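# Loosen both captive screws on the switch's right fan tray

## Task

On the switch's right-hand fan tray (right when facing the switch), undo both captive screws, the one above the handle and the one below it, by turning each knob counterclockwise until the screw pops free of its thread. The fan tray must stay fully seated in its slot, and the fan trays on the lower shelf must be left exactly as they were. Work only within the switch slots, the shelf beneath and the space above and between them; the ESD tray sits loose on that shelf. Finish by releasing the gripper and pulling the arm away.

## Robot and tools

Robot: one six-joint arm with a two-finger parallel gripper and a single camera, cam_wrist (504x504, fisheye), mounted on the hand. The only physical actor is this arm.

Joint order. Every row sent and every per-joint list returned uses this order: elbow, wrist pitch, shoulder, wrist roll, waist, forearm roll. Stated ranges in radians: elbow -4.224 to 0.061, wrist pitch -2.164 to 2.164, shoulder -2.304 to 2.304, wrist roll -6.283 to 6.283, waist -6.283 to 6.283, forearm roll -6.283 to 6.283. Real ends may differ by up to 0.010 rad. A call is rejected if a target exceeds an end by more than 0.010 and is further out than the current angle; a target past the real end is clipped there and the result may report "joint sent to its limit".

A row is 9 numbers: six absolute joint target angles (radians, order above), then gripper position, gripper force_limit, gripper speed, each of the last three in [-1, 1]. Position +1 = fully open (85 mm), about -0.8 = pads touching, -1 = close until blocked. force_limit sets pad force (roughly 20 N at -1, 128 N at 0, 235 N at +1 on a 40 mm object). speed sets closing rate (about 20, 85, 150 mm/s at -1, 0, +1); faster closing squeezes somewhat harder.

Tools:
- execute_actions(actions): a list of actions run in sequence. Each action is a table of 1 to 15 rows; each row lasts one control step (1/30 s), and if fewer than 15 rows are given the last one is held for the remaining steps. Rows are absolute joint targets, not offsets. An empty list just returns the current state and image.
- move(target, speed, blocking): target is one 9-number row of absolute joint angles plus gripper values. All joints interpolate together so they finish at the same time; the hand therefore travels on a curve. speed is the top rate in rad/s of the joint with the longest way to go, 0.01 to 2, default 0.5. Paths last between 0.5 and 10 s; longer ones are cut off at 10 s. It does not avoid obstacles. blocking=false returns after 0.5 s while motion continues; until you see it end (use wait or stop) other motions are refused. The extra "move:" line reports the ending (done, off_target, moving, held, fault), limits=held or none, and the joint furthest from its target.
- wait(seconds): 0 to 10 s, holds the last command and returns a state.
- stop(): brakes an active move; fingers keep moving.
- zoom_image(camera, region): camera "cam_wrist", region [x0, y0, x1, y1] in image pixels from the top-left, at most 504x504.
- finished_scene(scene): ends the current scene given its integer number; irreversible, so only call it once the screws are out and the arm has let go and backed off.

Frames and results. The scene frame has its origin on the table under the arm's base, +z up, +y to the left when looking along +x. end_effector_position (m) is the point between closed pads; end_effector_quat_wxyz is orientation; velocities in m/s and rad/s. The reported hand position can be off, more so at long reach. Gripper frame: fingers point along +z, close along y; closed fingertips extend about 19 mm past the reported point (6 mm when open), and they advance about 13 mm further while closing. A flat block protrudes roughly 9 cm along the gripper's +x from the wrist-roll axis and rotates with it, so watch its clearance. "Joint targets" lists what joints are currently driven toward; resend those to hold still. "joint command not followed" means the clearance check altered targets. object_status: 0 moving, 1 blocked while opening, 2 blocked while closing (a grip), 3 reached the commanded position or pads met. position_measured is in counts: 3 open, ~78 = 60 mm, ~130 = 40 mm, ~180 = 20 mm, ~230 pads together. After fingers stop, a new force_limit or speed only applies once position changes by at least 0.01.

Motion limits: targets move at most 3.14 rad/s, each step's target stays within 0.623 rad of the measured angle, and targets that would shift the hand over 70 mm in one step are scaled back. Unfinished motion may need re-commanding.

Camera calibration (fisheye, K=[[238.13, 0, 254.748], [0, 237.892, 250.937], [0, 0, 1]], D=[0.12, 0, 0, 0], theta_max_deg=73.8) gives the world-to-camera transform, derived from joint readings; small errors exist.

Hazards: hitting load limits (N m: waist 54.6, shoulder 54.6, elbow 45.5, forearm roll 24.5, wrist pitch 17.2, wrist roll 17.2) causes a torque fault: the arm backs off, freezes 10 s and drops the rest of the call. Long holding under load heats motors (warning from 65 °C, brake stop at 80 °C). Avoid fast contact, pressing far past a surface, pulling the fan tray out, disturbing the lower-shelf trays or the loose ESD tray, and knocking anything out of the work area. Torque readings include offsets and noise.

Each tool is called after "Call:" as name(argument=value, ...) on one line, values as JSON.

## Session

Call:
execute_actions(actions=[])

Scene clock: 0.00 s.
end_effector_position=(+0.4758, +0.2110, +0.3700) position_measured=3 object_status=3 end_effector_quat_wxyz=(+0.068, +0.552, +0.805, -0.206) end_effector_velocity=(+0.000, +0.001, +0.000) end_effector_angular_velocity=(+0.001, -0.001, +0.001)
Joint names: [elbow, wrist pitch, shoulder, wrist roll, waist, forearm roll]
Joint positions: [-1.147 -1.099 -0.277  1.967  0.574 -0.324]
Joint velocities: [-0.     0.001  0.     0.     0.001  0.   ]
Joint torques (N m, as the arm reports them, + toward a larger angle): no reading
Joint targets: [-1.147 -1.099 -0.277 1.967 0.574 -0.324]
camera_calibration (this result's frames):
cam_wrist: T_world_to_cam=[[0.923077, 0.291856, -0.250499, -0.401966], [0.383498, -0.748038, 0.541635, -0.190532], [-0.0293033, -0.596036, -0.802423, 0.5837], [0, 0, 0, 1]] pos_world=[0.461219, 0.322697, 0.470881]

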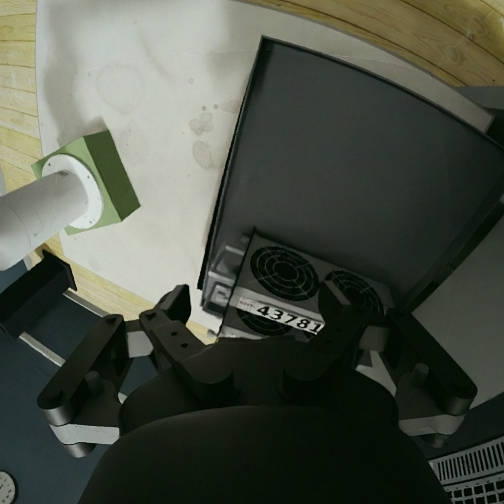

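Call:
move(target=[-0.5, 1.25, -0.1, 3.25, -0.2, -0.2016, 1, 0, 0], speed=1.0)

Scene clock: 4.07 s.
end_effector_position=(+0.6483, -0.0480, +0.4787) position_measured=3 object_status=3 end_effector_quat_wxyz=(+0.019, +0.721, +0.009, +0.693) end_effector_velocity=(-0.000, -0.001, +0.001) end_effector_angular_velocity=(+0.001, -0.003, -0.001)
Joint names: [elbow, wrist pitch, shoulder, wrist roll, waist, forearm roll]
Joint positions: [-0.5    1.25  -0.1    3.25  -0.2   -0.202]
Joint velocities: [ 0.001  0.003  0.     0.001 -0.002 -0.001]
Joint torques (N m, as the arm reports them, + toward a larger angle): [-22.01   1.64  20.13   0.07   1.46   2.01]
Joint targets: [-0.500 1.250 -0.100 3.250 -0.200 -0.202]
move: done; limits=none; farthest joint: the waist, 0.000 radians from its target (0.774 radians at the start)
camera_calibration (this result's frames):
cam_wrist: T_world_to_cam=[[-0.0145602, -0.999655, 0.0218658, -0.0428913], [-0.269717, -0.0171309, -0.962787, 0.669441], [0.96283, -0.0199159, -0.269374, -0.349115], [0, 0, 0, 1]] pos_world=[0.516073, -0.0383613, 0.551424]

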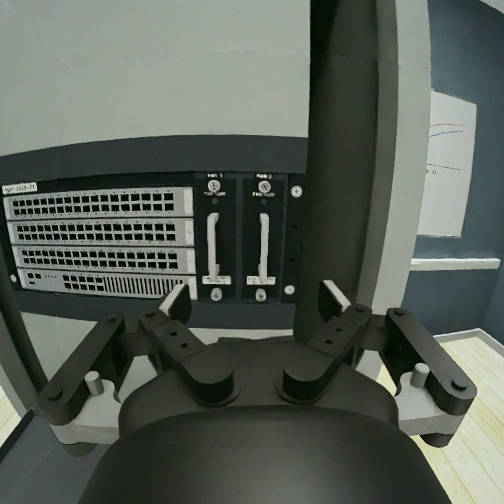

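Call:
move(target=[-0.855, 1.049, -0.213, 3.25, -0.162, -0.18, -0.1, 0, 0], speed=0.6)

Scene clock: 6.10 s.
end_effector_position=(+0.7716, -0.0485, +0.5518) position_measured=141 object_status=3 end_effector_quat_wxyz=(+0.028, +0.707, +0.021, +0.707) end_effector_velocity=(+0.001, +0.001, +0.001) end_effector_angular_velocity=(+0.000, -0.002, +0.001)
Joint names: [elbow, wrist pitch, shoulder, wrist roll, waist, forearm roll]
Joint positions: [-0.855  1.049 -0.213  3.25  -0.162 -0.18 ]
Joint velocities: [-0.003 -0.001 -0.001  0.     0.001  0.001]
Joint torques (N m, as the arm reports them, + toward a larger angle): [-26.28   1.82  24.94   0.14  -0.4    2.14]
Joint targets: [-0.855 1.049 -0.213 3.250 -0.162 -0.180]
move: done; limits=none; farthest joint: the waist, 0.000 radians from its target (0.038 radians at the start)
camera_calibration (this result's frames):
cam_wrist: T_world_to_cam=[[-0.00973718, -0.998644, 0.0511395, -0.0630179], [-0.23156, -0.0474999, -0.97166, 0.747088], [0.972772, -0.0213031, -0.230783, -0.477133], [0, 0, 0, 1]] pos_world=[0.636524, -0.0376103, 0.619024]

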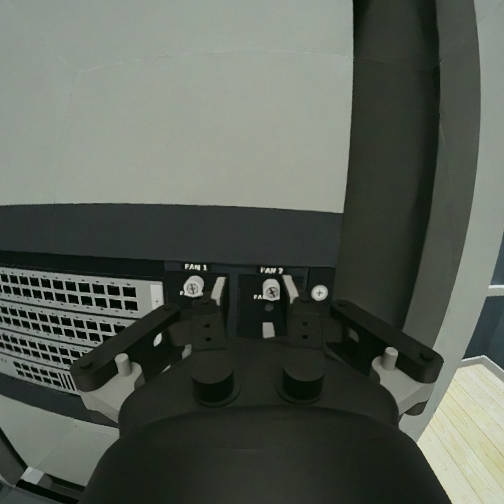

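Call:
move(target=[-0.911, 1.056, -0.2766, 3.25, -0.185, -0.203, -0.1, 0, 0], speed=0.25)

Scene clock: 7.80 s.
end_effector_position=(+0.7904, -0.0644, +0.5414) position_measured=141 object_status=3 end_effector_quat_wxyz=(+0.033, +0.707, +0.024, +0.706) end_effector_velocity=(+0.000, -0.001, -0.001) end_effector_angular_velocity=(-0.001, +0.001, -0.000)
Joint names: [elbow, wrist pitch, shoulder, wrist roll, waist, forearm roll]
Joint positions: [-0.911  1.056 -0.276  3.25  -0.185 -0.203]
Joint velocities: [-0.001  0.    -0.002 -0.001 -0.001 -0.001]
Joint torques (N m, as the arm reports them, + toward a larger angle): [-26.36   1.66  27.59   0.27  -0.22   2.29]
Joint targets: [-0.911 1.056 -0.277 3.250 -0.185 -0.203]
move: done; limits=none; farthest joint: the waist, 0.000 radians from its target (0.023 radians at the start)
camera_calibration (this result's frames):
cam_wrist: T_world_to_cam=[[-0.0120368, -0.99789, 0.0638028, -0.0830991], [-0.234022, -0.0592239, -0.970426, 0.741076], [0.972157, -0.0266121, -0.232815, -0.496964], [0, 0, 0, 1]] pos_world=[0.655555, -0.0522595, 0.608761]

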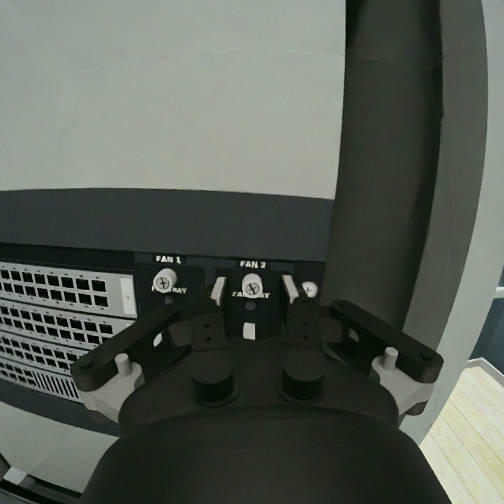

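Call:
execute_actions(actions=[[[-0.919, 1.056, -0.283, 3.74, -0.179, -0.197, -0.3, 0, 1]], [[-0.919, 1.056, -0.283, 3.74, -0.179, -0.197, -1, 0, 0.5]], [[-0.919, 1.056, -0.283, 3.74, -0.179, -0.197, -1, 0, 0.5]], [[-0.919, 1.056, -0.283, 1.94, -0.179, -0.197, -1, 0, 0.5]], [[-0.919, 1.056, -0.283, 1.94, -0.179, -0.197, -1, 0, 0.5]]])

Scene clock: 11.00 s.
end_effector_position=(+0.7911, -0.0697, +0.5429) position_measured=205 object_status=2 end_effector_quat_wxyz=(+0.458, +0.549, +0.442, +0.541) end_effector_velocity=(-0.000, -0.000, +0.000) end_effector_angular_velocity=(-0.060, +0.001, -0.001)
Joint names: [elbow, wrist pitch, shoulder, wrist roll, waist, forearm roll]
Joint positions: [-0.914  1.063 -0.28   1.945 -0.188 -0.19 ]
Joint velocities: [-0.     0.     0.    -0.06  -0.001 -0.001]
Joint torques (N m, as the arm reports them, + toward a larger angle): [-52.45  -4.57   2.72  -0.64  36.86 -13.82]
Joint targets: [-0.919 1.056 -0.283 1.940 -0.179 -0.197]
camera_calibration (this result's frames):
cam_wrist: T_world_to_cam=[[-0.0114464, -0.206448, 0.978391, -0.530357], [-0.253947, -0.945775, -0.202537, 0.279497], [0.96715, -0.250778, -0.0416012, -0.612887], [0, 0, 0, 1]] pos_world=[0.657661, 0.001151, 0.550008]

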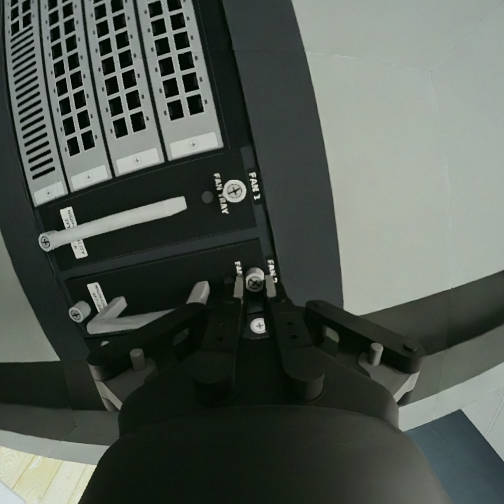

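Call:
execute_actions(actions=[[[-0.919, 1.056, -0.283, 1.94, -0.179, -0.197, -0.3, 0, 1]], [[-0.917, 1.039, -0.264, 2.8, -0.179, -0.197, -0.3, 0, 1]], [[-0.917, 1.039, -0.264, 3.74, -0.179, -0.197, -0.3, 0, 1]], [[-0.917, 1.039, -0.264, 3.74, -0.179, -0.197, -1, 0, 0.5]], [[-0.917, 1.039, -0.264, 3.74, -0.179, -0.197, -1, 0, 0.5]], [[-0.917, 1.039, -0.264, 1.94, -0.179, -0.197, -1, 0, 0.5]], [[-0.917, 1.039, -0.264, 1.94, -0.179, -0.197, -1, 0, 0.5]]])

Scene clock: 15.23 s.
end_effector_position=(+0.7908, -0.0607, +0.5470) position_measured=205 object_status=2 end_effector_quat_wxyz=(+0.454, +0.548, +0.449, +0.540) end_effector_velocity=(-0.000, -0.001, +0.000) end_effector_angular_velocity=(-0.058, +0.001, -0.002)
Joint names: [elbow, wrist pitch, shoulder, wrist roll, waist, forearm roll]
Joint positions: [-0.913  1.039 -0.264  1.945 -0.178 -0.198]
Joint velocities: [ 0.    -0.     0.    -0.058 -0.001  0.001]
Joint torques (N m, as the arm reports them, + toward a larger angle): [-51.71   3.38  26.79   0.12   5.31   2.17]
Joint targets: [-0.917 1.039 -0.264 1.940 -0.179 -0.197]
camera_calibration (this result's frames):
cam_wrist: T_world_to_cam=[[0.00202624, -0.2018, 0.979425, -0.543446], [-0.24405, -0.949911, -0.195215, 0.276634], [0.96976, -0.238633, -0.0511742, -0.606206], [0, 0, 0, 1]] pos_world=[0.656488, 0.00844894, 0.555246]

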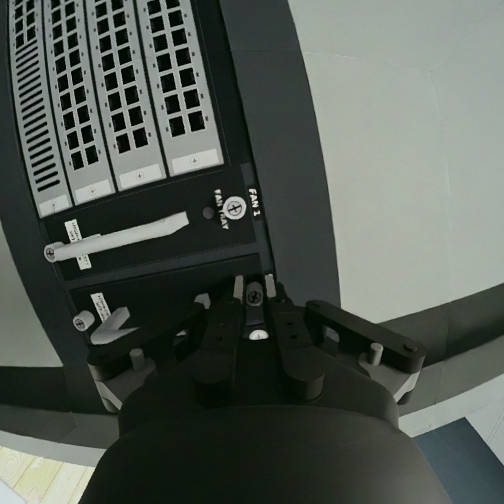

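Call:
execute_actions(actions=[[[-0.906, 1.041, -0.255, 1.94, -0.179, -0.197, -0.3, 0, 1], [-0.906, 1.041, -0.255, 1.94, -0.179, -0.197, -0.3, 0, 1], [-0.906, 1.041, -0.255, 1.94, -0.179, -0.197, -0.3, 0, 1], [-0.906, 1.041, -0.255, 1.94, -0.179, -0.197, -0.3, 0, 1], [-0.906, 1.041, -0.255, 1.94, -0.179, -0.197, -0.3, 0, 1], [-0.906, 1.041, -0.255, 3.74, -0.179, -0.197, -0.3, 0, 1]], [[-0.906, 1.041, -0.255, 3.74, -0.179, -0.197, -0.3, 0, 1]], [[-0.906, 1.041, -0.255, 3.74, -0.179, -0.197, -1, 0, 0.5]], [[-0.906, 1.041, -0.255, 1.94, -0.179, -0.197, -1, 0, 0.5]], [[-0.906, 1.041, -0.255, 1.94, -0.179, -0.197, -1, 0, 0.5]]])

Scene clock: 18.17 s.
end_effector_position=(+0.7877, -0.0595, +0.5481) position_measured=206 object_status=2 end_effector_quat_wxyz=(+0.453, +0.548, +0.449, +0.540) end_effector_velocity=(-0.000, -0.001, -0.000) end_effector_angular_velocity=(-0.059, +0.004, -0.002)
Joint names: [elbow, wrist pitch, shoulder, wrist roll, waist, forearm roll]
Joint positions: [-0.904  1.039 -0.256  1.945 -0.178 -0.198]
Joint velocities: [-0.    -0.005  0.001 -0.06  -0.     0.001]
Joint torques (N m, as the arm reports them, + toward a larger angle): [-48.2    6.76  36.38   0.14  -8.82   8.44]
Joint targets: [-0.906 1.041 -0.255 1.940 -0.179 -0.197]
camera_calibration (this result's frames):
cam_wrist: T_world_to_cam=[[0.00243726, -0.201665, 0.979451, -0.544556], [-0.243111, -0.950189, -0.195035, 0.2764], [0.969995, -0.23764, -0.0513429, -0.602894], [0, 0, 0, 1]] pos_world=[0.653328, 0.00954183, 0.55632]

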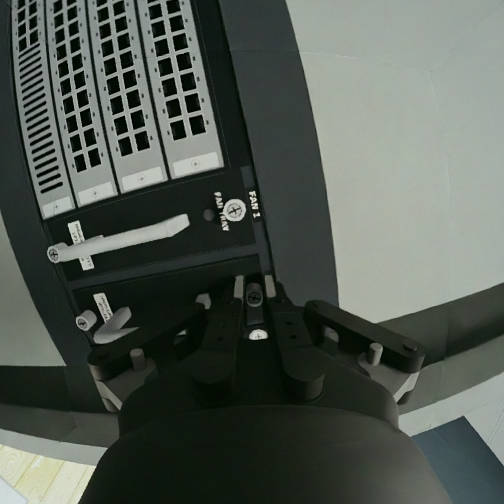

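Call:
execute_actions(actions=[[[-0.904, 1.048, -0.26, 1.94, -0.179, -0.197, -0.3, 0, 1], [-0.904, 1.048, -0.26, 1.94, -0.179, -0.197, -0.3, 0, 1], [-0.904, 1.048, -0.26, 1.94, -0.179, -0.197, -0.3, 0, 1], [-0.904, 1.048, -0.26, 1.94, -0.179, -0.197, -0.3, 0, 1], [-0.904, 1.048, -0.26, 1.94, -0.179, -0.197, -0.3, 0, 1], [-0.904, 1.048, -0.26, 3.74, -0.179, -0.197, -0.3, 0, 1]], [[-0.904, 1.048, -0.26, 3.74, -0.179, -0.197, -0.3, 0, 1]], [[-0.904, 1.048, -0.26, 3.74, -0.179, -0.197, -1, 0, 0.5]], [[-0.904, 1.048, -0.26, 1.94, -0.179, -0.197, -1, 0, 0.5]], [[-0.904, 1.048, -0.26, 1.94, -0.179, -0.197, -1, 0, 0.5]], [[-0.904, 1.048, -0.26, 1.94, -0.179, -0.197, -0.3, 0, 1], [-0.904, 1.048, -0.26, 1.94, -0.179, -0.197, -0.3, 0, 1], [-0.904, 1.048, -0.26, 1.94, -0.179, -0.197, -0.3, 0, 1], [-0.904, 1.048, -0.26, 1.94, -0.179, -0.197, -0.3, 0, 1], [-0.904, 1.048, -0.26, 1.94, -0.179, -0.197, -0.3, 0, 1], [-0.904, 1.048, -0.26, 3.74, -0.179, -0.197, -0.3, 0, 1]], [[-0.904, 1.048, -0.26, 3.74, -0.179, -0.197, -0.3, 0, 1]], [[-0.904, 1.048, -0.26, 3.74, -0.179, -0.197, -1, 0, 0.5]], [[-0.904, 1.048, -0.26, 1.94, -0.179, -0.197, -1, 0, 0.5]], [[-0.904, 1.048, -0.26, 1.94, -0.179, -0.197, -1, 0, 0.5]], [[-0.904, 1.048, -0.26, 1.94, -0.179, -0.197, -0.3, 0, 1], [-0.904, 1.048, -0.26, 1.94, -0.179, -0.197, -0.3, 0, 1], [-0.904, 1.048, -0.26, 1.94, -0.179, -0.197, -0.3, 0, 1], [-0.904, 1.048, -0.26, 1.94, -0.179, -0.197, -0.3, 0, 1], [-0.904, 1.048, -0.26, 1.94, -0.179, -0.197, -0.3, 0, 1], [-0.904, 1.048, -0.26, 3.74, -0.179, -0.197, -0.3, 0, 1]], [[-0.904, 1.048, -0.26, 3.74, -0.179, -0.197, -0.3, 0, 1]], [[-0.904, 1.048, -0.26, 3.74, -0.179, -0.197, -1, 0, 0.5]], [[-0.904, 1.048, -0.26, 1.94, -0.179, -0.197, -1, 0, 0.5]], [[-0.904, 1.048, -0.26, 1.94, -0.179, -0.197, -1, 0, 0.5]], [[-0.904, 1.048, -0.26, 1.94, -0.179, -0.197, -0.3, 0, 1], [-0.904, 1.048, -0.26, 1.94, -0.179, -0.197, -0.3, 0, 1], [-0.904, 1.048, -0.26, 1.94, -0.179, -0.197, -0.3, 0, 1], [-0.904, 1.048, -0.26, 1.94, -0.179, -0.197, -0.3, 0, 1], [-0.904, 1.048, -0.26, 1.94, -0.179, -0.197, -0.3, 0, 1], [-0.904, 1.048, -0.26, 3.74, -0.179, -0.197, -0.3, 0, 1]], [[-0.904, 1.048, -0.26, 3.74, -0.179, -0.197, -0.3, 0, 1]], [[-0.904, 1.048, -0.26, 3.74, -0.179, -0.197, -1, 0, 0.5]], [[-0.904, 1.048, -0.26, 1.94, -0.179, -0.197, -1, 0, 0.5]], [[-0.904, 1.048, -0.26, 1.94, -0.179, -0.197, -1, 0, 0.5]], [[-0.904, 1.048, -0.26, 1.94, -0.179, -0.197, -0.3, 0, 1], [-0.904, 1.048, -0.26, 1.94, -0.179, -0.197, -0.3, 0, 1], [-0.904, 1.048, -0.26, 1.94, -0.179, -0.197, -0.3, 0, 1], [-0.904, 1.048, -0.26, 1.94, -0.179, -0.197, -0.3, 0, 1], [-0.904, 1.048, -0.26, 1.94, -0.179, -0.197, -0.3, 0, 1], [-0.904, 1.048, -0.26, 3.74, -0.179, -0.197, -0.3, 0, 1]], [[-0.904, 1.048, -0.26, 3.74, -0.179, -0.197, -0.3, 0, 1]], [[-0.904, 1.048, -0.26, 3.74, -0.179, -0.197, -1, 0, 0.5]], [[-0.904, 1.048, -0.26, 1.94, -0.179, -0.197, -1, 0, 0.5]], [[-0.904, 1.048, -0.26, 1.94, -0.179, -0.197, -1, 0, 0.5]], [[-0.904, 1.048, -0.26, 1.94, -0.179, -0.197, -0.3, 0, 1], [-0.904, 1.048, -0.26, 1.94, -0.179, -0.197, -0.3, 0, 1], [-0.904, 1.048, -0.26, 1.94, -0.179, -0.197, -0.3, 0, 1], [-0.904, 1.048, -0.26, 1.94, -0.179, -0.197, -0.3, 0, 1], [-0.904, 1.048, -0.26, 1.94, -0.179, -0.197, -0.3, 0, 1], [-0.904, 1.048, -0.26, 3.74, -0.179, -0.197, -0.3, 0, 1]], [[-0.904, 1.048, -0.26, 3.74, -0.179, -0.197, -0.3, 0, 1]], [[-0.904, 1.048, -0.26, 3.74, -0.179, -0.197, -1, 0, 0.5]], [[-0.904, 1.048, -0.26, 1.94, -0.179, -0.197, -1, 0, 0.5]], [[-0.904, 1.048, -0.26, 1.94, -0.179, -0.197, -1, 0, 0.5]]])

Scene clock: 33.97 s.
end_effector_position=(+0.7876, -0.0617, +0.5467) position_measured=206 object_status=2 end_effector_quat_wxyz=(-0.139, +0.692, -0.149, +0.693) end_effector_velocity=(+0.000, +0.000, +0.000) end_effector_angular_velocity=(+0.002, -0.001, -0.001)
Joint names: [elbow, wrist pitch, shoulder, wrist roll, waist, forearm roll]
Joint positions: [-0.903  1.047 -0.26   3.74  -0.18  -0.196]
Joint velocities: [-0.     0.001 -0.     0.001  0.001  0.002]
Joint torques (N m, as the arm reports them, + toward a larger angle): [-32.31   3.53  27.59   0.06  15.59  -6.21]
Joint targets: [-0.904 1.048 -0.260 3.740 -0.179 -0.197]
camera_calibration (this result's frames):
cam_wrist: T_world_to_cam=[[-0.0137015, -0.90951, -0.415455, 0.187968], [-0.22674, 0.407497, -0.88461, 0.721829], [0.973859, 0.0820798, -0.211806, -0.499052], [0, 0, 0, 1]] pos_world=[0.65225, -0.0822219, 0.610928]

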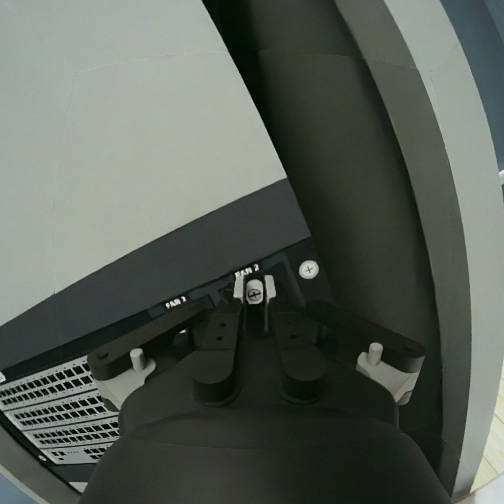

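Call:
execute_actions(actions=[[[-0.904, 1.048, -0.26, 1.94, -0.179, -0.197, -1, 0, 0.5]], [[-0.904, 1.048, -0.26, 1.94, -0.179, -0.197, -1, 0, 0.5]], [[-0.904, 1.048, -0.26, 1.94, -0.179, -0.197, -0.3, 0, 1], [-0.904, 1.048, -0.26, 1.94, -0.179, -0.197, -0.3, 0, 1], [-0.904, 1.048, -0.26, 1.94, -0.179, -0.197, -0.3, 0, 1], [-0.904, 1.048, -0.26, 1.94, -0.179, -0.197, -0.3, 0, 1], [-0.904, 1.048, -0.26, 1.94, -0.179, -0.197, -0.3, 0, 1], [-0.904, 1.048, -0.26, 3.74, -0.179, -0.197, -0.3, 0, 1]], [[-0.904, 1.048, -0.26, 3.74, -0.179, -0.197, -0.3, 0, 1]], [[-0.904, 1.048, -0.26, 3.74, -0.179, -0.197, -1, 0, 0.5]], [[-0.904, 1.048, -0.26, 1.94, -0.179, -0.197, -1, 0, 0.5]], [[-0.904, 1.048, -0.26, 1.94, -0.179, -0.197, -1, 0, 0.5]], [[-0.904, 1.048, -0.26, 1.94, -0.179, -0.197, -0.3, 0, 1], [-0.904, 1.048, -0.26, 1.94, -0.179, -0.197, -0.3, 0, 1], [-0.904, 1.048, -0.26, 1.94, -0.179, -0.197, -0.3, 0, 1], [-0.904, 1.048, -0.26, 1.94, -0.179, -0.197, -0.3, 0, 1], [-0.904, 1.048, -0.26, 1.94, -0.179, -0.197, -0.3, 0, 1], [-0.904, 1.048, -0.26, 3.74, -0.179, -0.197, -0.3, 0, 1]], [[-0.904, 1.048, -0.26, 3.74, -0.179, -0.197, -0.3, 0, 1]], [[-0.904, 1.048, -0.26, 3.74, -0.179, -0.197, -1, 0, 0.5]], [[-0.904, 1.048, -0.26, 1.94, -0.179, -0.197, -1, 0, 0.5]], [[-0.904, 1.048, -0.26, 1.94, -0.179, -0.197, -1, 0, 0.5]], [[-0.904, 1.048, -0.26, 1.94, -0.179, -0.197, -0.3, 0, 1], [-0.904, 1.048, -0.26, 1.94, -0.179, -0.197, -0.3, 0, 1], [-0.904, 1.048, -0.26, 1.94, -0.179, -0.197, -0.3, 0, 1], [-0.904, 1.048, -0.26, 1.94, -0.179, -0.197, -0.3, 0, 1], [-0.904, 1.048, -0.26, 1.94, -0.179, -0.197, -0.3, 0, 1], [-0.904, 1.048, -0.26, 3.74, -0.179, -0.197, -0.3, 0, 1]], [[-0.904, 1.048, -0.26, 3.74, -0.179, -0.197, -0.3, 0, 1]], [[-0.904, 1.048, -0.26, 3.74, -0.179, -0.197, -1, 0, 0.5]], [[-0.904, 1.048, -0.26, 1.94, -0.179, -0.197, -1, 0, 0.5]], [[-0.904, 1.048, -0.26, 1.94, -0.179, -0.197, -1, 0, 0.5]], [[-0.904, 1.048, -0.26, 1.94, -0.179, -0.197, -0.3, 0, 1], [-0.904, 1.048, -0.26, 1.94, -0.179, -0.197, -0.3, 0, 1], [-0.904, 1.048, -0.26, 1.94, -0.179, -0.197, -0.3, 0, 1], [-0.904, 1.048, -0.26, 1.94, -0.179, -0.197, -0.3, 0, 1], [-0.904, 1.048, -0.26, 1.94, -0.179, -0.197, -0.3, 0, 1], [-0.904, 1.048, -0.26, 3.25, -0.179, -0.197, -0.3, 0, 1]], [[-0.904, 1.048, -0.26, 3.25, -0.179, -0.197, -0.3, 0, 1]]])

Call:
zoom_image(camera="cam_wrist", region=[140, 240, 340, 340])

Scene clock: 44.53 s.
end_effector_position=(+0.7879, -0.0605, +0.5473) position_measured=167 object_status=3 end_effector_quat_wxyz=(+0.034, +0.707, +0.026, +0.706) end_effector_velocity=(-0.000, -0.000, +0.000) end_effector_angular_velocity=(+0.060, -0.001, -0.000)
Joint names: [elbow, wrist pitch, shoulder, wrist roll, waist, forearm roll]
Joint positions: [-0.904  1.048 -0.26   3.245 -0.179 -0.197]
Joint velocities: [-0.     0.001  0.     0.061 -0.    -0.   ]
Joint torques (N m, as the arm reports them, + toward a larger angle): [-25.66   1.61  24.92   0.1   -1.48   1.79]
Joint targets: [-0.904 1.048 -0.260 3.250 -0.179 -0.197]
camera_calibration (this result's frames):
cam_wrist: T_world_to_cam=[[-0.0120358, -0.997669, 0.0671653, -0.0814663], [-0.232069, -0.0625491, -0.970686, 0.744812], [0.972625, -0.02727, -0.230775, -0.494538], [0, 0, 0, 1]] pos_world=[0.652867, -0.0481751, 0.614323]

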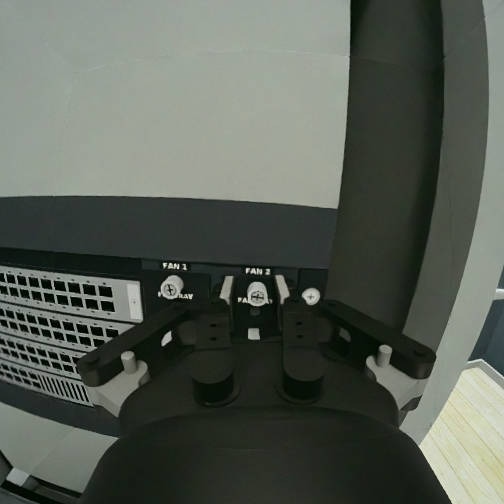

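Region (140, 240, 340, 340) of cam_wrist's 504x504 image, scaled by 2.520, with more detail than that image has.

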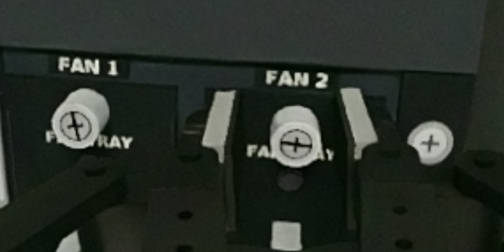

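Call:
execute_actions(actions=[[[-0.904, 1.048, -0.26, 3.74, -0.179, -0.197, -0.3, 0, 1]], [[-0.904, 1.048, -0.26, 3.74, -0.179, -0.197, -1, 0, 0.5]], [[-0.904, 1.048, -0.26, 1.94, -0.179, -0.197, -1, 0, 0.5]], [[-0.904, 1.048, -0.26, 1.94, -0.179, -0.197, -1, 0, 0.5]], [[-0.904, 1.048, -0.26, 1.94, -0.179, -0.197, -0.3, 0, 1], [-0.904, 1.048, -0.26, 1.94, -0.179, -0.197, -0.3, 0, 1], [-0.904, 1.048, -0.26, 1.94, -0.179, -0.197, -0.3, 0, 1], [-0.904, 1.048, -0.26, 1.94, -0.179, -0.197, -0.3, 0, 1], [-0.904, 1.048, -0.26, 1.94, -0.179, -0.197, -0.3, 0, 1], [-0.904, 1.048, -0.26, 3.74, -0.179, -0.197, -0.3, 0, 1]], [[-0.904, 1.048, -0.26, 3.74, -0.179, -0.197, -0.3, 0, 1]], [[-0.904, 1.048, -0.26, 3.74, -0.179, -0.197, -1, 0, 0.5]], [[-0.904, 1.048, -0.26, 1.94, -0.179, -0.197, -1, 0, 0.5]], [[-0.904, 1.048, -0.26, 1.94, -0.179, -0.197, -1, 0, 0.5]], [[-0.904, 1.048, -0.26, 1.94, -0.179, -0.197, -0.3, 0, 1], [-0.904, 1.048, -0.26, 1.94, -0.179, -0.197, -0.3, 0, 1], [-0.904, 1.048, -0.26, 1.94, -0.179, -0.197, -0.3, 0, 1], [-0.904, 1.048, -0.26, 1.94, -0.179, -0.197, -0.3, 0, 1], [-0.904, 1.048, -0.26, 1.94, -0.179, -0.197, -0.3, 0, 1], [-0.904, 1.048, -0.26, 3.74, -0.179, -0.197, -0.3, 0, 1]], [[-0.904, 1.048, -0.26, 3.74, -0.179, -0.197, -0.3, 0, 1]], [[-0.904, 1.048, -0.26, 3.74, -0.179, -0.197, -1, 0, 0.5]], [[-0.904, 1.048, -0.26, 1.94, -0.179, -0.197, -1, 0, 0.5]], [[-0.904, 1.048, -0.26, 1.94, -0.179, -0.197, -1, 0, 0.5]], [[-0.904, 1.048, -0.26, 1.94, -0.179, -0.197, -0.3, 0, 1], [-0.904, 1.048, -0.26, 1.94, -0.179, -0.197, -0.3, 0, 1], [-0.904, 1.048, -0.26, 1.94, -0.179, -0.197, -0.3, 0, 1], [-0.904, 1.048, -0.26, 1.94, -0.179, -0.197, -0.3, 0, 1], [-0.904, 1.048, -0.26, 1.94, -0.179, -0.197, -0.3, 0, 1], [-0.904, 1.048, -0.26, 3.25, -0.179, -0.197, -0.3, 0, 1]], [[-0.904, 1.048, -0.26, 3.25, -0.179, -0.197, -0.3, 0, 1]]])

Call:
zoom_image(camera="cam_wrist", region=[140, 240, 340, 340])

Scene clock: 53.73 s.
end_effector_position=(+0.7879, -0.0605, +0.5473) position_measured=167 object_status=3 end_effector_quat_wxyz=(+0.034, +0.707, +0.026, +0.706) end_effector_velocity=(-0.000, +0.000, -0.000) end_effector_angular_velocity=(+0.060, +0.000, +0.000)
Joint names: [elbow, wrist pitch, shoulder, wrist roll, waist, forearm roll]
Joint positions: [-0.904  1.048 -0.26   3.245 -0.179 -0.197]
Joint velocities: [ 0.    -0.001  0.     0.06   0.     0.   ]
Joint torques (N m, as the arm reports them, + toward a larger angle): [-26.12   1.81  24.3    0.05   1.65   2.16]
Joint targets: [-0.904 1.048 -0.260 3.250 -0.179 -0.197]
camera_calibration (this result's frames):
cam_wrist: T_world_to_cam=[[-0.0120359, -0.997669, 0.0671652, -0.0814661], [-0.23207, -0.0625489, -0.970686, 0.744812], [0.972625, -0.0272702, -0.230777, -0.494537], [0, 0, 0, 1]] pos_world=[0.652867, -0.0481752, 0.614323]

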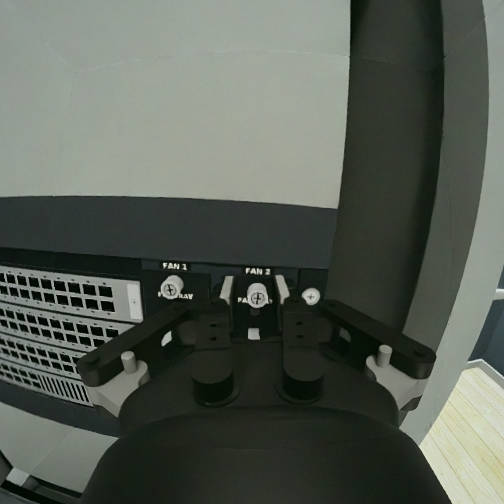

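Region (140, 240, 340, 340) of cam_wrist's 504x504 image, scaled by 2.520, with more detail than that image has.

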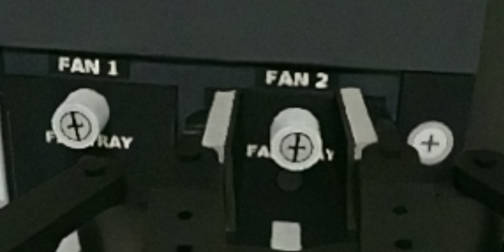

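Call:
execute_actions(actions=[[[-0.904, 1.048, -0.26, 3.74, -0.179, -0.197, -0.3, 0, 1]], [[-0.904, 1.048, -0.26, 3.74, -0.179, -0.197, -1, 0, 0.5]], [[-0.904, 1.048, -0.26, 1.94, -0.179, -0.197, -1, 0, 0.5]], [[-0.904, 1.048, -0.26, 1.94, -0.179, -0.197, -1, 0, 0.5]], [[-0.904, 1.048, -0.26, 1.94, -0.179, -0.197, -0.3, 0, 1], [-0.904, 1.048, -0.26, 1.94, -0.179, -0.197, -0.3, 0, 1], [-0.904, 1.048, -0.26, 1.94, -0.179, -0.197, -0.3, 0, 1], [-0.904, 1.048, -0.26, 1.94, -0.179, -0.197, -0.3, 0, 1], [-0.904, 1.048, -0.26, 1.94, -0.179, -0.197, -0.3, 0, 1], [-0.904, 1.048, -0.26, 3.74, -0.179, -0.197, -0.3, 0, 1]], [[-0.904, 1.048, -0.26, 3.74, -0.179, -0.197, -0.3, 0, 1]], [[-0.904, 1.048, -0.26, 3.74, -0.179, -0.197, -1, 0, 0.5]], [[-0.904, 1.048, -0.26, 1.94, -0.179, -0.197, -1, 0, 0.5]], [[-0.904, 1.048, -0.26, 1.94, -0.179, -0.197, -1, 0, 0.5]], [[-0.904, 1.048, -0.26, 1.94, -0.179, -0.197, -0.3, 0, 1], [-0.904, 1.048, -0.26, 1.94, -0.179, -0.197, -0.3, 0, 1], [-0.904, 1.048, -0.26, 1.94, -0.179, -0.197, -0.3, 0, 1], [-0.904, 1.048, -0.26, 1.94, -0.179, -0.197, -0.3, 0, 1], [-0.904, 1.048, -0.26, 1.94, -0.179, -0.197, -0.3, 0, 1], [-0.904, 1.048, -0.26, 3.25, -0.179, -0.197, -0.3, 0, 1]], [[-0.904, 1.048, -0.26, 3.25, -0.179, -0.197, -0.3, 0, 1]]])

Call:
zoom_image(camera="cam_wrist", region=[140, 240, 340, 340])

Scene clock: 59.63 s.
end_effector_position=(+0.7879, -0.0605, +0.5473) position_measured=167 object_status=3 end_effector_quat_wxyz=(+0.034, +0.707, +0.026, +0.706) end_effector_velocity=(-0.000, -0.001, +0.000) end_effector_angular_velocity=(+0.060, -0.001, -0.001)
Joint names: [elbow, wrist pitch, shoulder, wrist roll, waist, forearm roll]
Joint positions: [-0.904  1.048 -0.26   3.245 -0.179 -0.197]
Joint velocities: [-0.    -0.     0.     0.06  -0.001  0.   ]
Joint torques (N m, as the arm reports them, + toward a larger angle): [-26.79   1.7   23.5    0.03   0.96   2.06]
Joint targets: [-0.904 1.048 -0.260 3.250 -0.179 -0.197]
camera_calibration (this result's frames):
cam_wrist: T_world_to_cam=[[-0.0120367, -0.997669, 0.0671651, -0.081466], [-0.23207, -0.0625486, -0.970686, 0.744812], [0.972625, -0.0272708, -0.230776, -0.494537], [0, 0, 0, 1]] pos_world=[0.652866, -0.0481756, 0.614323]

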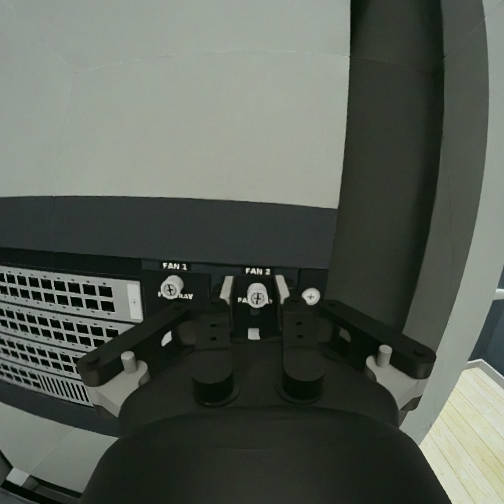

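Region (140, 240, 340, 340) of cam_wrist's 504x504 image, scaled by 2.520, with more detail than that image has.

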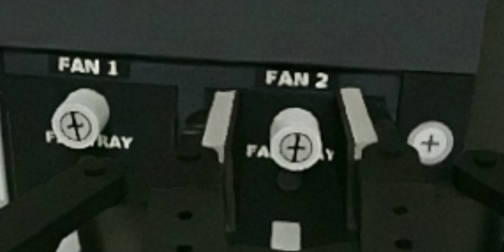

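Call:
move(target=[-0.794, 1.068, -0.17, 3.25, -0.179, -0.197, -0.1, 0, 0], speed=0.6)

Call:
move(target=[-0.791, 1.386, -0.484, 3.25, -0.179, -0.197, -0.1, 0, 0], speed=0.6)

Scene clock: 61.37 s.
end_effector_position=(+0.7495, -0.0525, +0.5511) position_measured=141 object_status=3 end_effector_quat_wxyz=(+0.030, +0.707, +0.023, +0.707) end_effector_velocity=(-0.001, +0.001, -0.000) end_effector_angular_velocity=(+0.000, +0.001, +0.002)
Joint names: [elbow, wrist pitch, shoulder, wrist roll, waist, forearm roll]
Joint positions: [-0.794  1.068 -0.17   3.25  -0.179 -0.197]
Joint velocities: [ 0.002 -0.     0.002  0.     0.001 -0.   ]
Joint torques (N m, as the arm reports them, + toward a larger angle): [-26.71   1.74  23.95   0.13   1.89   2.18]
Joint targets: [-0.794 1.068 -0.170 3.250 -0.179 -0.197]
move: done; limits=none; farthest joint: the waist, 0.000 radians from its target (0.000 radians at the start)
camera_calibration (this result's frames):
cam_wrist: T_world_to_cam=[[-0.010113, -0.998239, 0.0584494, -0.070915], [-0.231872, -0.0545181, -0.971217, 0.740678], [0.972694, -0.0233747, -0.230912, -0.455896], [0, 0, 0, 1]] pos_world=[0.614472, -0.0410662, 0.618232]

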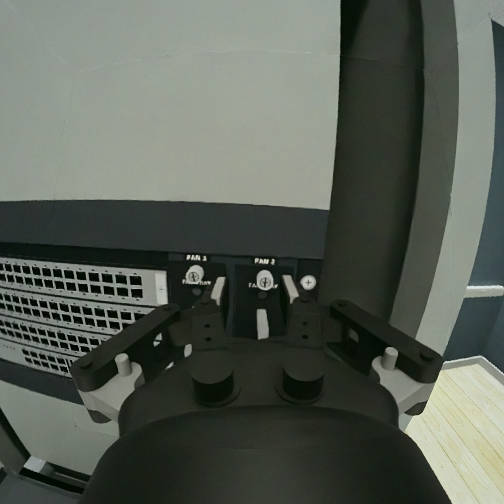

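Scene clock: 62.50 s.
end_effector_position=(+0.7499, -0.0593, +0.4103) position_measured=141 object_status=3 end_effector_quat_wxyz=(+0.002, +0.705, +0.010, +0.709) end_effector_velocity=(-0.001, -0.001, -0.002) end_effector_angular_velocity=(+0.000, +0.003, -0.001)
Joint names: [elbow, wrist pitch, shoulder, wrist roll, waist, forearm roll]
Joint positions: [-0.791  1.386 -0.484  3.25  -0.179 -0.197]
Joint velocities: [ 0.001  0.002 -0.003 -0.001 -0.001 -0.   ]
Joint torques (N m, as the arm reports them, + toward a larger angle): [-20.47   1.62  26.6    0.18  -1.14   1.92]
Joint targets: [-0.791 1.386 -0.484 3.250 -0.179 -0.197]
move: done; limits=none; farthest joint: the waist, 0.000 radians from its target (0.000 radians at the start)
camera_calibration (this result's frames):
cam_wrist: T_world_to_cam=[[0.0115978, -0.999933, 0.0004635, -0.0620796], [-0.227137, -0.00308587, -0.973858, 0.604191], [0.973794, 0.0111893, -0.227158, -0.489253], [0, 0, 0, 1]] pos_world=[0.614386, -0.0547366, 0.477287]

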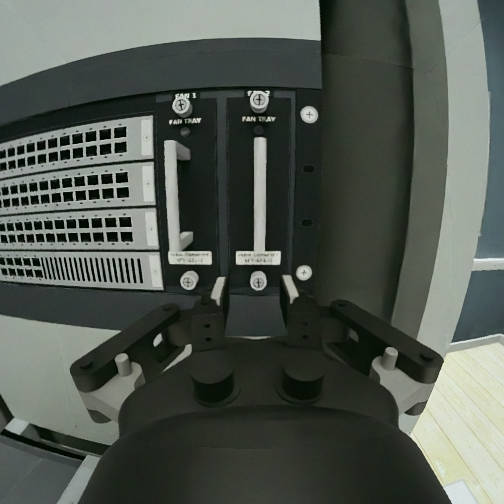

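Call:
move(target=[-0.907, 1.338, -0.553, 3.25, -0.165, -0.183, -0.1, 0, 0], speed=0.25)

Scene clock: 63.67 s.
end_effector_position=(+0.7900, -0.0607, +0.4050) position_measured=141 object_status=3 end_effector_quat_wxyz=(+0.004, +0.706, +0.011, +0.708) end_effector_velocity=(+0.001, +0.000, -0.000) end_effector_angular_velocity=(+0.000, -0.000, +0.000)
Joint names: [elbow, wrist pitch, shoulder, wrist roll, waist, forearm roll]
Joint positions: [-0.907  1.338 -0.553  3.25  -0.165 -0.183]
Joint velocities: [-0.002 -0.001 -0.001  0.     0.001  0.   ]
Joint torques (N m, as the arm reports them, + toward a larger angle): [-21.35   1.77  30.86  -0.04  -1.27   1.69]
Joint targets: [-0.907 1.338 -0.553 3.250 -0.165 -0.183]
move: done; limits=none; farthest joint: the waist, 0.000 radians from its target (0.014 radians at the start)
camera_calibration (this result's frames):
cam_wrist: T_world_to_cam=[[0.00977341, -0.999942, 0.00449028, -0.0640477], [-0.228401, -0.00660413, -0.973545, 0.608854], [0.973518, 0.00848927, -0.228453, -0.528897], [0, 0, 0, 1]] pos_world=[0.65458, -0.0555331, 0.472207]

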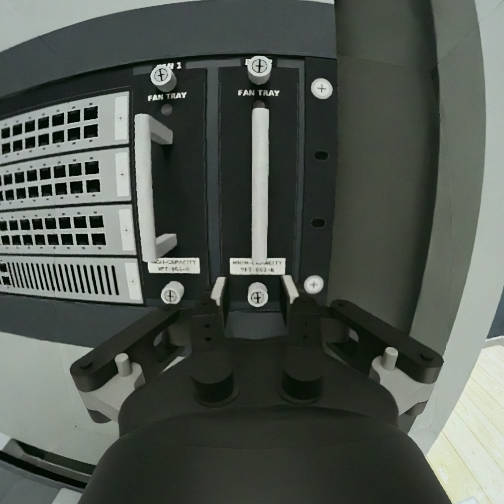

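Call:
execute_actions(actions=[[[-0.901, 1.34, -0.549, 3.74, -0.165, -0.183, -0.3, 0, 1]], [[-0.901, 1.34, -0.549, 3.74, -0.165, -0.183, -1, 0, 0.5]], [[-0.901, 1.34, -0.549, 1.94, -0.165, -0.183, -1, 0, 0.5]], [[-0.901, 1.34, -0.549, 1.94, -0.165, -0.183, -1, 0, 0.5]]])

Scene clock: 65.97 s.
end_effector_position=(+0.7879, -0.0605, +0.4043) position_measured=207 object_status=2 end_effector_quat_wxyz=(+0.433, +0.556, +0.438, +0.559) end_effector_velocity=(+0.000, -0.002, +0.000) end_effector_angular_velocity=(-0.061, +0.000, -0.002)
Joint names: [elbow, wrist pitch, shoulder, wrist roll, waist, forearm roll]
Joint positions: [-0.9    1.337 -0.549  1.945 -0.165 -0.182]
Joint velocities: [-0.001 -0.002  0.    -0.06  -0.003 -0.   ]
Joint torques (N m, as the arm reports them, + toward a larger angle): [-36.33   6.92  41.06   0.27  14.67  -5.96]
Joint targets: [-0.901 1.340 -0.549 1.940 -0.165 -0.183]
camera_calibration (this result's frames):
cam_wrist: T_world_to_cam=[[0.00263944, -0.259219, 0.965815, -0.402074], [-0.223248, -0.941595, -0.252108, 0.255374], [0.974758, -0.214951, -0.0603555, -0.609487], [0, 0, 0, 1]] pos_world=[0.652175, 0.00522401, 0.415925]

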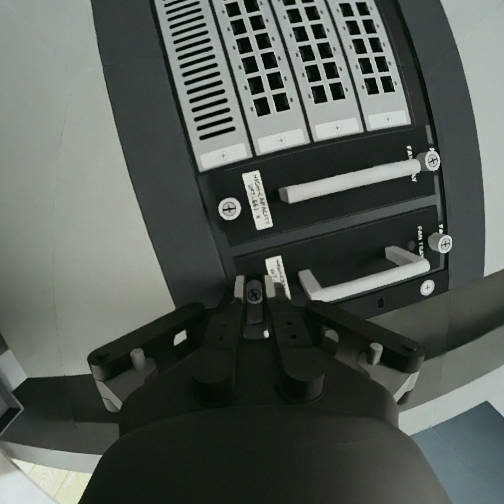

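Call:
execute_actions(actions=[[[-0.901, 1.34, -0.549, 1.94, -0.165, -0.183, -0.3, 0, 1], [-0.901, 1.34, -0.549, 1.94, -0.165, -0.183, -0.3, 0, 1], [-0.901, 1.34, -0.549, 1.94, -0.165, -0.183, -0.3, 0, 1], [-0.901, 1.34, -0.549, 1.94, -0.165, -0.183, -0.3, 0, 1], [-0.901, 1.34, -0.549, 1.94, -0.165, -0.183, -0.3, 0, 1], [-0.901, 1.34, -0.549, 3.74, -0.165, -0.183, -0.3, 0, 1]], [[-0.901, 1.34, -0.549, 3.74, -0.165, -0.183, -0.3, 0, 1]], [[-0.901, 1.34, -0.549, 3.74, -0.165, -0.183, -1, 0, 0.5]], [[-0.901, 1.34, -0.549, 1.94, -0.165, -0.183, -1, 0, 0.5]], [[-0.901, 1.34, -0.549, 1.94, -0.165, -0.183, -1, 0, 0.5]], [[-0.901, 1.34, -0.549, 1.94, -0.165, -0.183, -0.3, 0, 1], [-0.901, 1.34, -0.549, 1.94, -0.165, -0.183, -0.3, 0, 1], [-0.901, 1.34, -0.549, 1.94, -0.165, -0.183, -0.3, 0, 1], [-0.901, 1.34, -0.549, 1.94, -0.165, -0.183, -0.3, 0, 1], [-0.901, 1.34, -0.549, 1.94, -0.165, -0.183, -0.3, 0, 1], [-0.901, 1.34, -0.549, 3.74, -0.165, -0.183, -0.3, 0, 1]], [[-0.901, 1.34, -0.549, 3.74, -0.165, -0.183, -0.3, 0, 1]], [[-0.901, 1.34, -0.549, 3.74, -0.165, -0.183, -1, 0, 0.5]], [[-0.901, 1.34, -0.549, 1.94, -0.165, -0.183, -1, 0, 0.5]], [[-0.901, 1.34, -0.549, 1.94, -0.165, -0.183, -1, 0, 0.5]], [[-0.901, 1.34, -0.549, 1.94, -0.165, -0.183, -0.3, 0, 1], [-0.901, 1.34, -0.549, 1.94, -0.165, -0.183, -0.3, 0, 1], [-0.901, 1.34, -0.549, 1.94, -0.165, -0.183, -0.3, 0, 1], [-0.901, 1.34, -0.549, 1.94, -0.165, -0.183, -0.3, 0, 1], [-0.901, 1.34, -0.549, 1.94, -0.165, -0.183, -0.3, 0, 1], [-0.901, 1.34, -0.549, 3.74, -0.165, -0.183, -0.3, 0, 1]], [[-0.901, 1.34, -0.549, 3.74, -0.165, -0.183, -0.3, 0, 1]], [[-0.901, 1.34, -0.549, 3.74, -0.165, -0.183, -1, 0, 0.5]], [[-0.901, 1.34, -0.549, 1.94, -0.165, -0.183, -1, 0, 0.5]], [[-0.901, 1.34, -0.549, 1.94, -0.165, -0.183, -1, 0, 0.5]], [[-0.901, 1.34, -0.549, 1.94, -0.165, -0.183, -0.3, 0, 1], [-0.901, 1.34, -0.549, 1.94, -0.165, -0.183, -0.3, 0, 1], [-0.901, 1.34, -0.549, 1.94, -0.165, -0.183, -0.3, 0, 1], [-0.901, 1.34, -0.549, 1.94, -0.165, -0.183, -0.3, 0, 1], [-0.901, 1.34, -0.549, 1.94, -0.165, -0.183, -0.3, 0, 1], [-0.901, 1.34, -0.549, 3.74, -0.165, -0.183, -0.3, 0, 1]], [[-0.901, 1.34, -0.549, 3.74, -0.165, -0.183, -0.3, 0, 1]], [[-0.901, 1.34, -0.549, 3.74, -0.165, -0.183, -1, 0, 0.5]], [[-0.901, 1.34, -0.549, 1.94, -0.165, -0.183, -1, 0, 0.5]], [[-0.901, 1.34, -0.549, 1.94, -0.165, -0.183, -1, 0, 0.5]], [[-0.901, 1.34, -0.549, 1.94, -0.165, -0.183, -0.3, 0, 1], [-0.901, 1.34, -0.549, 1.94, -0.165, -0.183, -0.3, 0, 1], [-0.901, 1.34, -0.549, 1.94, -0.165, -0.183, -0.3, 0, 1], [-0.901, 1.34, -0.549, 1.94, -0.165, -0.183, -0.3, 0, 1], [-0.901, 1.34, -0.549, 1.94, -0.165, -0.183, -0.3, 0, 1], [-0.901, 1.34, -0.549, 3.74, -0.165, -0.183, -0.3, 0, 1]], [[-0.901, 1.34, -0.549, 3.74, -0.165, -0.183, -0.3, 0, 1]], [[-0.901, 1.34, -0.549, 3.74, -0.165, -0.183, -1, 0, 0.5]], [[-0.901, 1.34, -0.549, 1.94, -0.165, -0.183, -1, 0, 0.5]], [[-0.901, 1.34, -0.549, 1.94, -0.165, -0.183, -1, 0, 0.5]]])

Call:
execute_actions(actions=[[[-0.901, 1.34, -0.549, 1.94, -0.165, -0.183, -0.3, 0, 1], [-0.901, 1.34, -0.549, 1.94, -0.165, -0.183, -0.3, 0, 1], [-0.901, 1.34, -0.549, 1.94, -0.165, -0.183, -0.3, 0, 1], [-0.901, 1.34, -0.549, 1.94, -0.165, -0.183, -0.3, 0, 1], [-0.901, 1.34, -0.549, 1.94, -0.165, -0.183, -0.3, 0, 1], [-0.901, 1.34, -0.549, 3.74, -0.165, -0.183, -0.3, 0, 1]], [[-0.901, 1.34, -0.549, 3.74, -0.165, -0.183, -0.3, 0, 1]], [[-0.901, 1.34, -0.549, 3.74, -0.165, -0.183, -1, 0, 0.5]], [[-0.901, 1.34, -0.549, 1.94, -0.165, -0.183, -1, 0, 0.5]], [[-0.901, 1.34, -0.549, 1.94, -0.165, -0.183, -1, 0, 0.5]], [[-0.901, 1.34, -0.549, 1.94, -0.165, -0.183, -0.3, 0, 1], [-0.901, 1.34, -0.549, 1.94, -0.165, -0.183, -0.3, 0, 1], [-0.901, 1.34, -0.549, 1.94, -0.165, -0.183, -0.3, 0, 1], [-0.901, 1.34, -0.549, 1.94, -0.165, -0.183, -0.3, 0, 1], [-0.901, 1.34, -0.549, 1.94, -0.165, -0.183, -0.3, 0, 1], [-0.901, 1.34, -0.549, 3.74, -0.165, -0.183, -0.3, 0, 1]], [[-0.901, 1.34, -0.549, 3.74, -0.165, -0.183, -0.3, 0, 1]], [[-0.901, 1.34, -0.549, 3.74, -0.165, -0.183, -1, 0, 0.5]], [[-0.901, 1.34, -0.549, 1.94, -0.165, -0.183, -1, 0, 0.5]], [[-0.901, 1.34, -0.549, 1.94, -0.165, -0.183, -1, 0, 0.5]], [[-0.901, 1.34, -0.549, 1.94, -0.165, -0.183, -0.3, 0, 1], [-0.901, 1.34, -0.549, 1.94, -0.165, -0.183, -0.3, 0, 1], [-0.901, 1.34, -0.549, 1.94, -0.165, -0.183, -0.3, 0, 1], [-0.901, 1.34, -0.549, 1.94, -0.165, -0.183, -0.3, 0, 1], [-0.901, 1.34, -0.549, 1.94, -0.165, -0.183, -0.3, 0, 1], [-0.901, 1.34, -0.549, 3.74, -0.165, -0.183, -0.3, 0, 1]], [[-0.901, 1.34, -0.549, 3.74, -0.165, -0.183, -0.3, 0, 1]], [[-0.901, 1.34, -0.549, 3.74, -0.165, -0.183, -1, 0, 0.5]], [[-0.901, 1.34, -0.549, 1.94, -0.165, -0.183, -1, 0, 0.5]], [[-0.901, 1.34, -0.549, 1.94, -0.165, -0.183, -1, 0, 0.5]], [[-0.901, 1.34, -0.549, 1.94, -0.165, -0.183, -0.3, 0, 1], [-0.901, 1.34, -0.549, 1.94, -0.165, -0.183, -0.3, 0, 1], [-0.901, 1.34, -0.549, 1.94, -0.165, -0.183, -0.3, 0, 1], [-0.901, 1.34, -0.549, 1.94, -0.165, -0.183, -0.3, 0, 1], [-0.901, 1.34, -0.549, 1.94, -0.165, -0.183, -0.3, 0, 1], [-0.901, 1.34, -0.549, 3.74, -0.165, -0.183, -0.3, 0, 1]], [[-0.901, 1.34, -0.549, 3.74, -0.165, -0.183, -0.3, 0, 1]], [[-0.901, 1.34, -0.549, 3.74, -0.165, -0.183, -1, 0, 0.5]], [[-0.901, 1.34, -0.549, 1.94, -0.165, -0.183, -1, 0, 0.5]], [[-0.901, 1.34, -0.549, 1.94, -0.165, -0.183, -1, 0, 0.5]], [[-0.901, 1.34, -0.549, 1.94, -0.165, -0.183, -0.3, 0, 1], [-0.901, 1.34, -0.549, 1.94, -0.165, -0.183, -0.3, 0, 1], [-0.901, 1.34, -0.549, 1.94, -0.165, -0.183, -0.3, 0, 1], [-0.901, 1.34, -0.549, 1.94, -0.165, -0.183, -0.3, 0, 1], [-0.901, 1.34, -0.549, 1.94, -0.165, -0.183, -0.3, 0, 1], [-0.901, 1.34, -0.549, 3.74, -0.165, -0.183, -0.3, 0, 1]], [[-0.901, 1.34, -0.549, 3.74, -0.165, -0.183, -0.3, 0, 1]], [[-0.901, 1.34, -0.549, 3.74, -0.165, -0.183, -1, 0, 0.5]], [[-0.901, 1.34, -0.549, 1.94, -0.165, -0.183, -1, 0, 0.5]], [[-0.901, 1.34, -0.549, 1.94, -0.165, -0.183, -1, 0, 0.5]]])

Call:
execute_actions(actions=[[[-0.901, 1.34, -0.549, 1.94, -0.165, -0.183, -0.3, 0, 1], [-0.901, 1.34, -0.549, 1.94, -0.165, -0.183, -0.3, 0, 1], [-0.901, 1.34, -0.549, 1.94, -0.165, -0.183, -0.3, 0, 1], [-0.901, 1.34, -0.549, 1.94, -0.165, -0.183, -0.3, 0, 1], [-0.901, 1.34, -0.549, 1.94, -0.165, -0.183, -0.3, 0, 1], [-0.901, 1.34, -0.549, 3.74, -0.165, -0.183, -0.3, 0, 1]], [[-0.901, 1.34, -0.549, 3.74, -0.165, -0.183, -0.3, 0, 1]], [[-0.901, 1.34, -0.549, 3.74, -0.165, -0.183, -1, 0, 0.5]], [[-0.901, 1.34, -0.549, 1.94, -0.165, -0.183, -1, 0, 0.5]], [[-0.901, 1.34, -0.549, 1.94, -0.165, -0.183, -1, 0, 0.5]], [[-0.901, 1.34, -0.549, 1.94, -0.165, -0.183, -0.3, 0, 1], [-0.901, 1.34, -0.549, 1.94, -0.165, -0.183, -0.3, 0, 1], [-0.901, 1.34, -0.549, 1.94, -0.165, -0.183, -0.3, 0, 1], [-0.901, 1.34, -0.549, 1.94, -0.165, -0.183, -0.3, 0, 1], [-0.901, 1.34, -0.549, 1.94, -0.165, -0.183, -0.3, 0, 1], [-0.901, 1.34, -0.549, 3.25, -0.165, -0.183, -0.3, 0, 1]], [[-0.901, 1.34, -0.549, 3.25, -0.165, -0.183, -0.3, 0, 1]]])

Call:
zoom_image(camera="cam_wrist", region=[140, 240, 340, 340])

Scene clock: 81.13 s.
end_effector_position=(+0.7879, -0.0605, +0.4042) position_measured=206 object_status=2 end_effector_quat_wxyz=(+0.433, +0.556, +0.438, +0.559) end_effector_velocity=(-0.000, -0.001, +0.000) end_effector_angular_velocity=(-0.059, +0.000, -0.001)
Joint names: [elbow, wrist pitch, shoulder, wrist roll, waist, forearm roll]
Joint positions: [-0.9    1.337 -0.549  1.945 -0.165 -0.182]
Joint velocities: [ 0.    -0.001  0.001 -0.059 -0.001 -0.   ]
Joint torques (N m, as the arm reports them, + toward a larger angle): [-40.02   6.85  40.24   0.25  14.29  -5.24]
Joint targets: [-0.901 1.340 -0.549 1.940 -0.165 -0.183]
camera_calibration (this result's frames):
cam_wrist: T_world_to_cam=[[0.00284685, -0.259195, 0.965821, -0.40214], [-0.223151, -0.941635, -0.252047, 0.255275], [0.97478, -0.214807, -0.0605205, -0.609389], [0, 0, 0, 1]] pos_world=[0.65213, 0.00524229, 0.415856]

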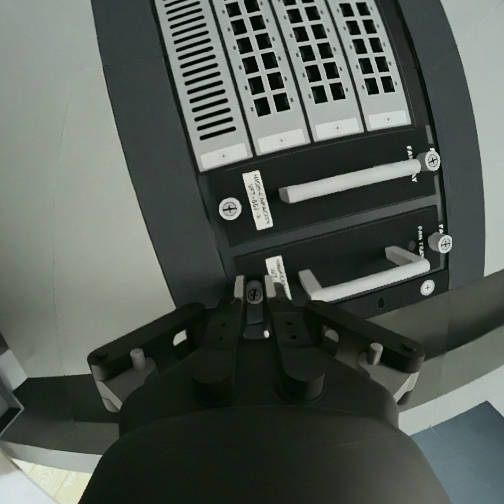

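Scene clock: 93.63 s.
end_effector_position=(+0.7879, -0.0603, +0.4042) position_measured=206 object_status=2 end_effector_quat_wxyz=(+0.432, +0.555, +0.438, +0.559) end_effector_velocity=(-0.000, -0.000, +0.000) end_effector_angular_velocity=(-0.059, +0.001, +0.000)
Joint names: [elbow, wrist pitch, shoulder, wrist roll, waist, forearm roll]
Joint positions: [-0.9    1.337 -0.549  1.945 -0.165 -0.183]
Joint velocities: [ 0.    -0.002  0.001 -0.059 -0.001 -0.001]
Joint torques (N m, as the arm reports them, + toward a larger angle): [-38.46   6.86  40.48   0.19  11.74  -4.92]
Joint targets: [-0.901 1.340 -0.549 1.940 -0.165 -0.183]
camera_calibration (this result's frames):
cam_wrist: T_world_to_cam=[[0.0027457, -0.259139, 0.965836, -0.40205], [-0.222705, -0.941742, -0.252042, 0.25504], [0.974882, -0.214405, -0.0602974, -0.609498], [0, 0, 0, 1]] pos_world=[0.652091, 0.00531591, 0.415844]

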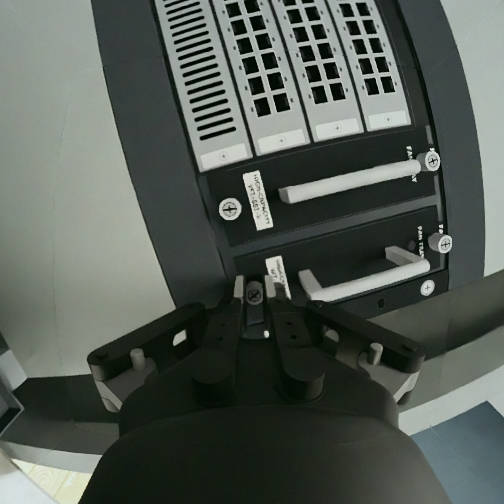

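Scene clock: 97.13 s.
end_effector_position=(+0.7882, -0.0603, +0.4055) position_measured=167 object_status=3 end_effector_quat_wxyz=(+0.006, +0.706, +0.013, +0.708) end_effector_velocity=(+0.000, +0.000, -0.000) end_effector_angular_velocity=(+0.061, +0.002, +0.001)
Joint names: [elbow, wrist pitch, shoulder, wrist roll, waist, forearm roll]
Joint positions: [-0.901  1.34  -0.549  3.245 -0.165 -0.183]
Joint velocities: [ 0.    -0.001 -0.     0.061  0.    -0.   ]
Joint torques (N m, as the arm reports them, + toward a larger angle): [-20.67   1.78  28.04   0.02   0.53   1.95]
Joint targets: [-0.901 1.340 -0.549 3.250 -0.165 -0.183]
camera_calibration (this result's frames):
cam_wrist: T_world_to_cam=[[0.00986443, -0.999907, 0.00946859, -0.0657149], [-0.228249, -0.0114706, -0.973535, 0.608467], [0.973553, 0.00744218, -0.22834, -0.527137], [0, 0, 0, 1]] pos_world=[0.652726, -0.0548063, 0.472619]

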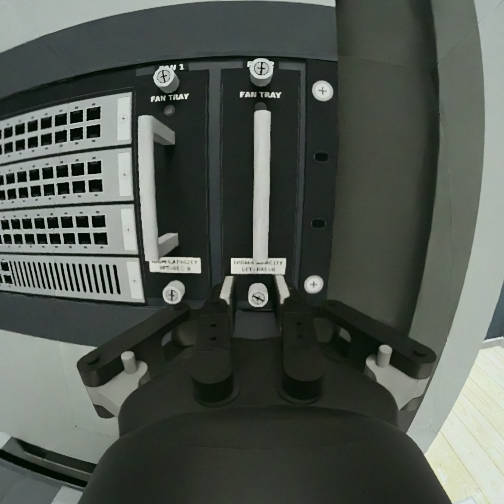

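Region (140, 240, 340, 340) of cam_wrist's 504x504 image, scaled by 2.520, with more detail than that image has.

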